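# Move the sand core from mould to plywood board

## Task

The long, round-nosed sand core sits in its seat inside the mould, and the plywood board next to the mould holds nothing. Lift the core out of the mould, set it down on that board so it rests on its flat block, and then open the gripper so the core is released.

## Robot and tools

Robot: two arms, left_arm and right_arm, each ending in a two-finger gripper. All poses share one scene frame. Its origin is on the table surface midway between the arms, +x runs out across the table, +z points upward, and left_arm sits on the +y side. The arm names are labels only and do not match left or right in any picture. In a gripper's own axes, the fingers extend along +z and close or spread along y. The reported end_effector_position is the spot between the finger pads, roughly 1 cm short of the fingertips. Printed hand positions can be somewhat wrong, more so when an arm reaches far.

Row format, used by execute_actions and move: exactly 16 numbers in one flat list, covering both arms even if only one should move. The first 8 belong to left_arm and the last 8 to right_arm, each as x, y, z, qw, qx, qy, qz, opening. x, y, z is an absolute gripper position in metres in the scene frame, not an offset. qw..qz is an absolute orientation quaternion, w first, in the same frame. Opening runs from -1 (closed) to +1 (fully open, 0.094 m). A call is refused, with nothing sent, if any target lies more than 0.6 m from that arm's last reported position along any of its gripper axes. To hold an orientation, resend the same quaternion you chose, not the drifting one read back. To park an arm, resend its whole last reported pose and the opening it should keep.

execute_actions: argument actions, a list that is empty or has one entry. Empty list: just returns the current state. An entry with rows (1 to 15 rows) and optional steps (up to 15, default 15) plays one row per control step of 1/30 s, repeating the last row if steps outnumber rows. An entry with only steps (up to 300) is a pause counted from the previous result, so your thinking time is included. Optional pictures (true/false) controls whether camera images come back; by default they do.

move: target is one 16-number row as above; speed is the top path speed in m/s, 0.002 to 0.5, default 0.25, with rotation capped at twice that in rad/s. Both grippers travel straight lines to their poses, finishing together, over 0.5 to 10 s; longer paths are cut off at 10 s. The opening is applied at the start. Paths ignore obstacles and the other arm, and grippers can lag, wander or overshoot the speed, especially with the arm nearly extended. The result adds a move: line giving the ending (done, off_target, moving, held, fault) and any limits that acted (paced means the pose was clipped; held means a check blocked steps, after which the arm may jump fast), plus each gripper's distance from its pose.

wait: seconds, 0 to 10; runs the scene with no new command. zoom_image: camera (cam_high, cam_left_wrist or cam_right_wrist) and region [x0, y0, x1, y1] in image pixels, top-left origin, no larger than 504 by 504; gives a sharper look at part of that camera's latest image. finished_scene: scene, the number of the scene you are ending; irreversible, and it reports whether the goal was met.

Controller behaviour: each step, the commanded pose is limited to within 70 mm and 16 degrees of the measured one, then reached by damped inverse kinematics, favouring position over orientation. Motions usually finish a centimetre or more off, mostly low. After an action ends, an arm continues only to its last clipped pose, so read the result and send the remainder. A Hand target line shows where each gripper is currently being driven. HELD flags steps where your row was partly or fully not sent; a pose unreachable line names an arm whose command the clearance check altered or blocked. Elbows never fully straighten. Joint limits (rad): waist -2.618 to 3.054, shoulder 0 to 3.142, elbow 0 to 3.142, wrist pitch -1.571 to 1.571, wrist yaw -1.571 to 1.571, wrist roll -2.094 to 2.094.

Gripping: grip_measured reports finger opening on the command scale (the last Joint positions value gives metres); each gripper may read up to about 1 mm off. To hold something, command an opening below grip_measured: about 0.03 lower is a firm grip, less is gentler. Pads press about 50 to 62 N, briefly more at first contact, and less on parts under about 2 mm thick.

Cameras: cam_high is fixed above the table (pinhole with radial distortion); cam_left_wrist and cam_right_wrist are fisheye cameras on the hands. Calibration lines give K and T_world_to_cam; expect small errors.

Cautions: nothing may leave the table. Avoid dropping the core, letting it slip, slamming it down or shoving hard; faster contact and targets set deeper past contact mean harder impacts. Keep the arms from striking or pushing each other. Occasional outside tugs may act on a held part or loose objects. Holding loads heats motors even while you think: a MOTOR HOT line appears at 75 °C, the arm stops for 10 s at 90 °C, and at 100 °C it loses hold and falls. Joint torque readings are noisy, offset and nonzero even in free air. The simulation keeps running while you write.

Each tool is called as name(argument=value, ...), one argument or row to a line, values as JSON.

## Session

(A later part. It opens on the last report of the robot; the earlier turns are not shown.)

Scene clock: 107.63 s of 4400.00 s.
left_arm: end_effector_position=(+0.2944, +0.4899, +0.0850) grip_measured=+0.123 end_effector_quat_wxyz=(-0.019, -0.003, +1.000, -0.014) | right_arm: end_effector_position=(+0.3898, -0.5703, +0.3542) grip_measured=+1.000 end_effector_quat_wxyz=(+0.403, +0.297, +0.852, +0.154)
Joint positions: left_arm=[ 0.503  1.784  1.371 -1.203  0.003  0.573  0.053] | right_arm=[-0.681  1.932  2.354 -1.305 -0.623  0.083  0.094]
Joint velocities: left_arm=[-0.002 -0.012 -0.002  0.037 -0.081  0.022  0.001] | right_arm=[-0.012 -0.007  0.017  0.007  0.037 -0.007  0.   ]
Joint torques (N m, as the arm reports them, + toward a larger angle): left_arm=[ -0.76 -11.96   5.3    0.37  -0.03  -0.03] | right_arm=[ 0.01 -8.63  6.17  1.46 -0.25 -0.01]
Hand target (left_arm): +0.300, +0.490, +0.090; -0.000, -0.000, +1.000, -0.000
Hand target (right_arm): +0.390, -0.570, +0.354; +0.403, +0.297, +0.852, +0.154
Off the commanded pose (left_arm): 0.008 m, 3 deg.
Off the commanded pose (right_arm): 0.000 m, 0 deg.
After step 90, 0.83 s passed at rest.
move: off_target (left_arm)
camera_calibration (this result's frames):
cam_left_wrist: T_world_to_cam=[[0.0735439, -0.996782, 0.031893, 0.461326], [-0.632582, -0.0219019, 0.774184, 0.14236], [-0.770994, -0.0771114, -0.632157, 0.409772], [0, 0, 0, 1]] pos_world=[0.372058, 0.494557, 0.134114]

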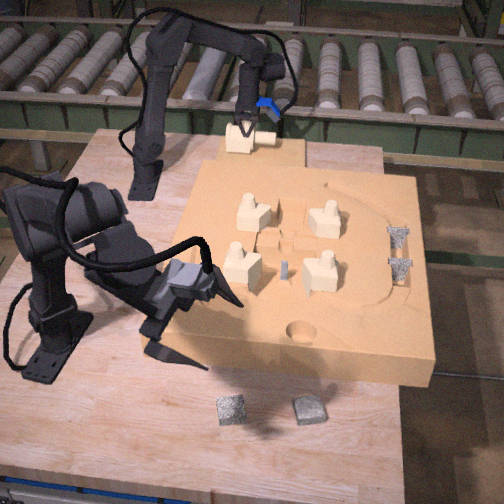

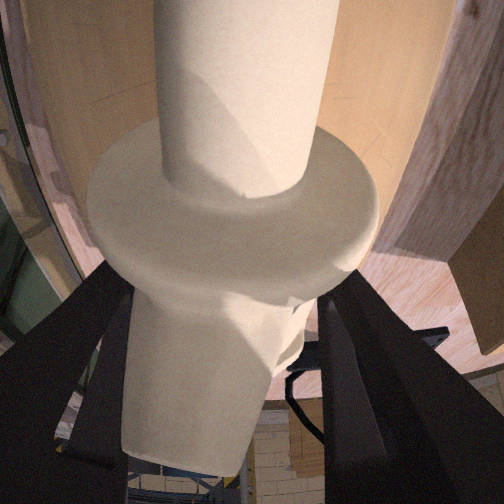

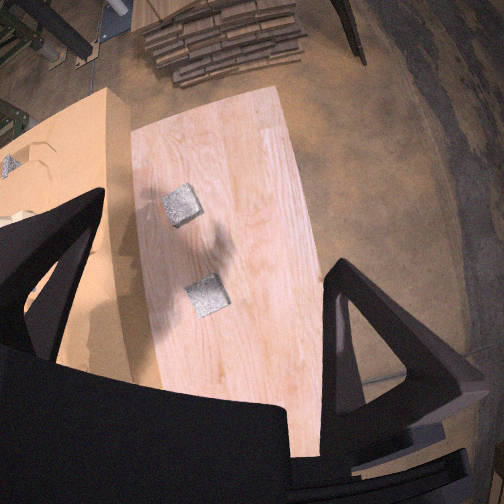

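Shadow suggests a gap remains.

move(
  target=[0.30,0.49,0.075,0,0,1,0,0.09,0.3898,-0.5703,0.3542,0.403,0.297,0.852,0.154,1],
  speed=0.01,
)

zoom_image(
  camera="cam_high",
  region=[190, 70, 320, 180],
)

Scene clock: 117.23 s of 4400.00 s.
left_arm: end_effector_position=(+0.2934, +0.4889, +0.0838) grip_measured=+0.123 end_effector_quat_wxyz=(-0.010, -0.003, +1.000, -0.008) | right_arm: end_effector_position=(+0.3898, -0.5703, +0.3542) grip_measured=+1.000 end_effector_quat_wxyz=(+0.403, +0.297, +0.852, +0.154)
Joint positions: left_arm=[ 0.502  1.761  1.338 -1.174  0.002  0.572  0.053] | right_arm=[-0.681  1.932  2.354 -1.305 -0.623  0.083  0.094]
Joint velocities: left_arm=[-0.037 -0.012 -0.017  0.051 -0.095  0.022 -0.001] | right_arm=[ 0.002 -0.007  0.017  0.022  0.007  0.022  0.   ]
Joint torques (N m, as the arm reports them, + toward a larger angle): left_arm=[-0.59 -8.93  3.86  0.61  0.02  0.  ] | right_arm=[-0.04 -8.64  6.18  1.45 -0.25 -0.01]
Hand target (left_arm): +0.300, +0.490, +0.075; -0.001, +0.000, +1.000, -0.000
Hand target (right_arm): +0.390, -0.570, +0.354; +0.403, +0.297, +0.852, +0.154
Off the commanded pose (left_arm): 0.011 m, 1 deg.
Off the commanded pose (right_arm): 0.000 m, 0 deg.
After step 90, 4.07 s passed at rest.
move: off_target (left_arm)
camera_calibration (this result's frames):
cam_left_wrist: T_world_to_cam=[[0.0730748, -0.997093, 0.0215643, 0.461635], [-0.645662, -0.0308176, 0.763001, 0.151832], [-0.760119, -0.0696794, -0.646037, 0.402536], [0, 0, 0, 1]] pos_world=[0.370273, 0.49302, 0.13425]

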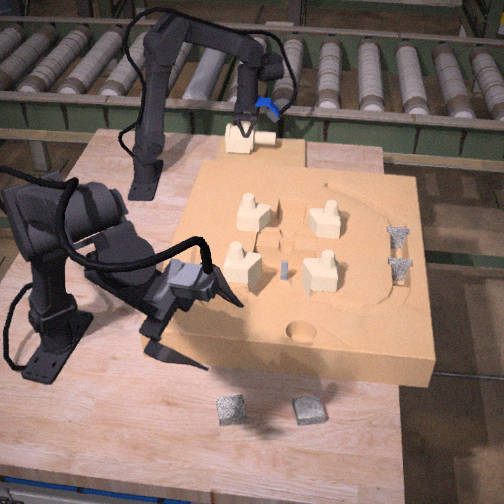

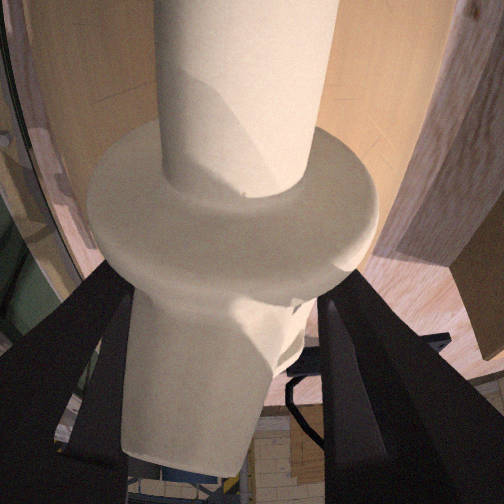

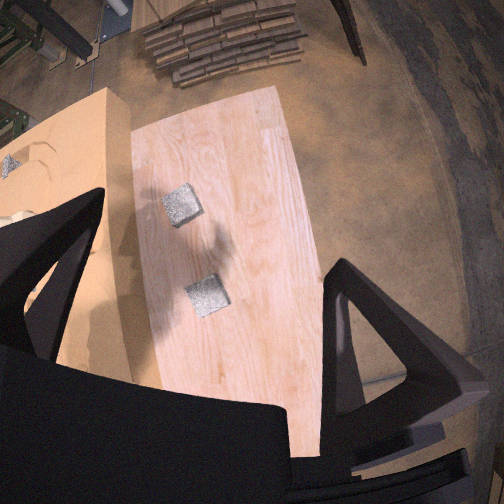

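Region (190, 70, 320, 180) of cam_high's 504x504 image, scaled by 3.877, with more detail than that image has; it fills the top 426 rows of this view, and the rest is white.

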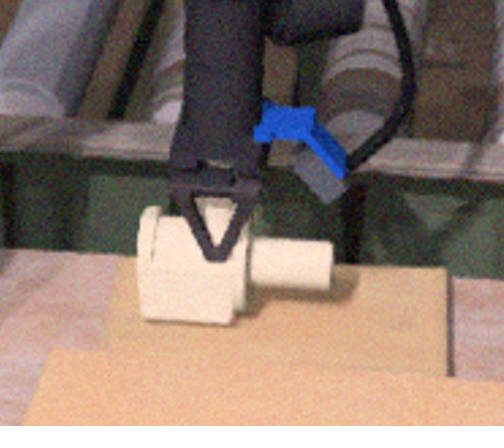

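Contact. Release and retreat.

move(
  target=[0.294,0.489,0.088,0,0,1,0,1,0.3898,-0.5703,0.3542,0.403,0.297,0.852,0.154,1],
  speed=0.03,
)

move(
  target=[0.294,0.489,0.19,0,0,1,0,1,0.3898,-0.5703,0.3542,0.403,0.297,0.852,0.154,1],
  speed=0.1,
)

Scene clock: 120.33 s of 4400.00 s.
left_arm: end_effector_position=(+0.2934, +0.4888, +0.0838) grip_measured=+1.000 end_effector_quat_wxyz=(-0.011, -0.003, +1.000, -0.007) | right_arm: end_effector_position=(+0.3898, -0.5703, +0.3542) grip_measured=+1.000 end_effector_quat_wxyz=(+0.403, +0.297, +0.852, +0.154)
Joint positions: left_arm=[ 0.501  1.761  1.338 -1.174  0.001  0.571  0.094] | right_arm=[-0.681  1.932  2.354 -1.305 -0.623  0.083  0.094]
Joint velocities: left_arm=[-0.017  0.002  0.002  0.007  0.081 -0.037  0.   ] | right_arm=[-0.022  0.002 -0.007 -0.037 -0.081 -0.007  0.   ]
Joint torques (N m, as the arm reports them, + toward a larger angle): left_arm=[ -0.06 -11.36   5.39   0.27  -0.01   0.07] | right_arm=[ 0.   -8.62  6.17  1.45 -0.24 -0.01]
Hand target (left_arm): +0.294, +0.489, +0.088; -0.000, -0.000, +1.000, +0.000
Hand target (right_arm): +0.390, -0.570, +0.354; +0.403, +0.297, +0.852, +0.154
Off the commanded pose (left_arm): 0.004 m, 2 deg.
Off the commanded pose (right_arm): 0.000 m, 0 deg.
move: done
camera_calibration (this result's frames):
cam_left_wrist: T_world_to_cam=[[0.0730655, -0.997112, 0.0207306, 0.461641], [-0.644933, -0.0313832, 0.763594, 0.151802], [-0.760738, -0.0691623, -0.645363, 0.402358], [0, 0, 0, 1]] pos_world=[0.370261, 0.4929, 0.134182]

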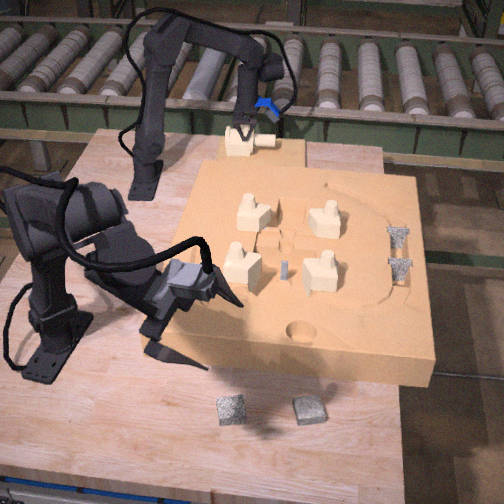

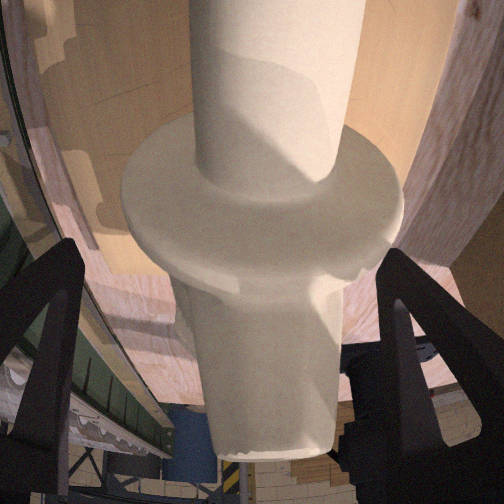

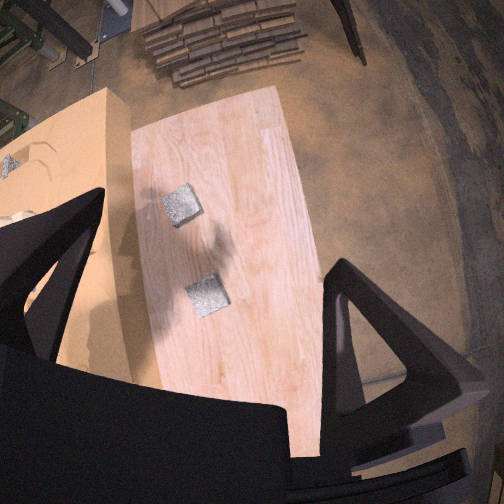

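Scene clock: 122.00 s of 4400.00 s.
left_arm: end_effector_position=(+0.2940, +0.4892, +0.1838) grip_measured=+1.000 end_effector_quat_wxyz=(-0.003, -0.003, +1.000, -0.003) | right_arm: end_effector_position=(+0.3898, -0.5703, +0.3542) grip_measured=+1.000 end_effector_quat_wxyz=(+0.403, +0.297, +0.852, +0.154)
Joint positions: left_arm=[ 0.501  1.753  1.729 -1.554  0.001  0.571  0.094] | right_arm=[-0.681  1.932  2.354 -1.305 -0.623  0.083  0.094]
Joint velocities: left_arm=[-0.007 -0.002  0.027  0.051  0.022  0.007  0.   ] | right_arm=[-0.012 -0.017 -0.002 -0.037 -0.022  0.037  0.   ]
Joint torques (N m, as the arm reports them, + toward a larger angle): left_arm=[-0.07 -9.24  8.56  0.09 -0.02  0.07] | right_arm=[ 0.   -8.59  6.19  1.46 -0.24 -0.02]
Hand target (left_arm): +0.294, +0.489, +0.190; -0.000, -0.000, +1.000, +0.000
Hand target (right_arm): +0.390, -0.570, +0.354; +0.403, +0.297, +0.852, +0.154
Off the commanded pose (left_arm): 0.006 m, 1 deg.
Off the commanded pose (right_arm): 0.000 m, 0 deg.
move: done
camera_calibration (this result's frames):
cam_left_wrist: T_world_to_cam=[[0.0728229, -0.99727, 0.0122583, 0.461626], [-0.656091, -0.038645, 0.753692, 0.0845158], [-0.75116, -0.0629286, -0.657114, 0.463668], [0, 0, 0, 1]] pos_world=[0.370122, 0.49281, 0.235325]

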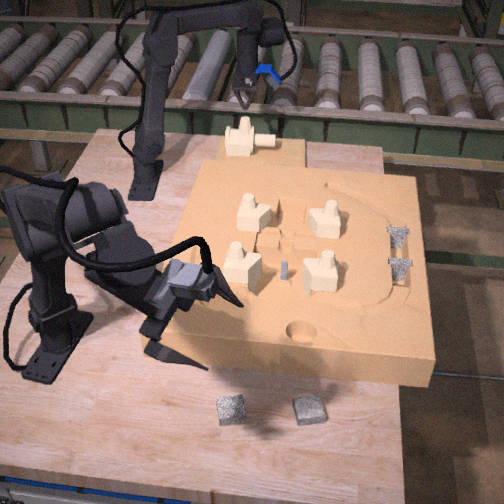

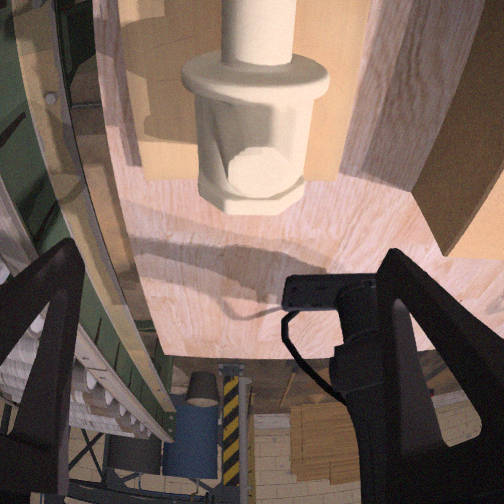

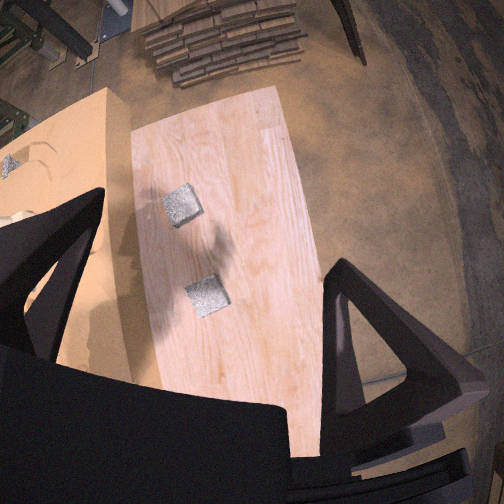

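finished_scene(
  scene=1,
)

The scene is finished: the task was done.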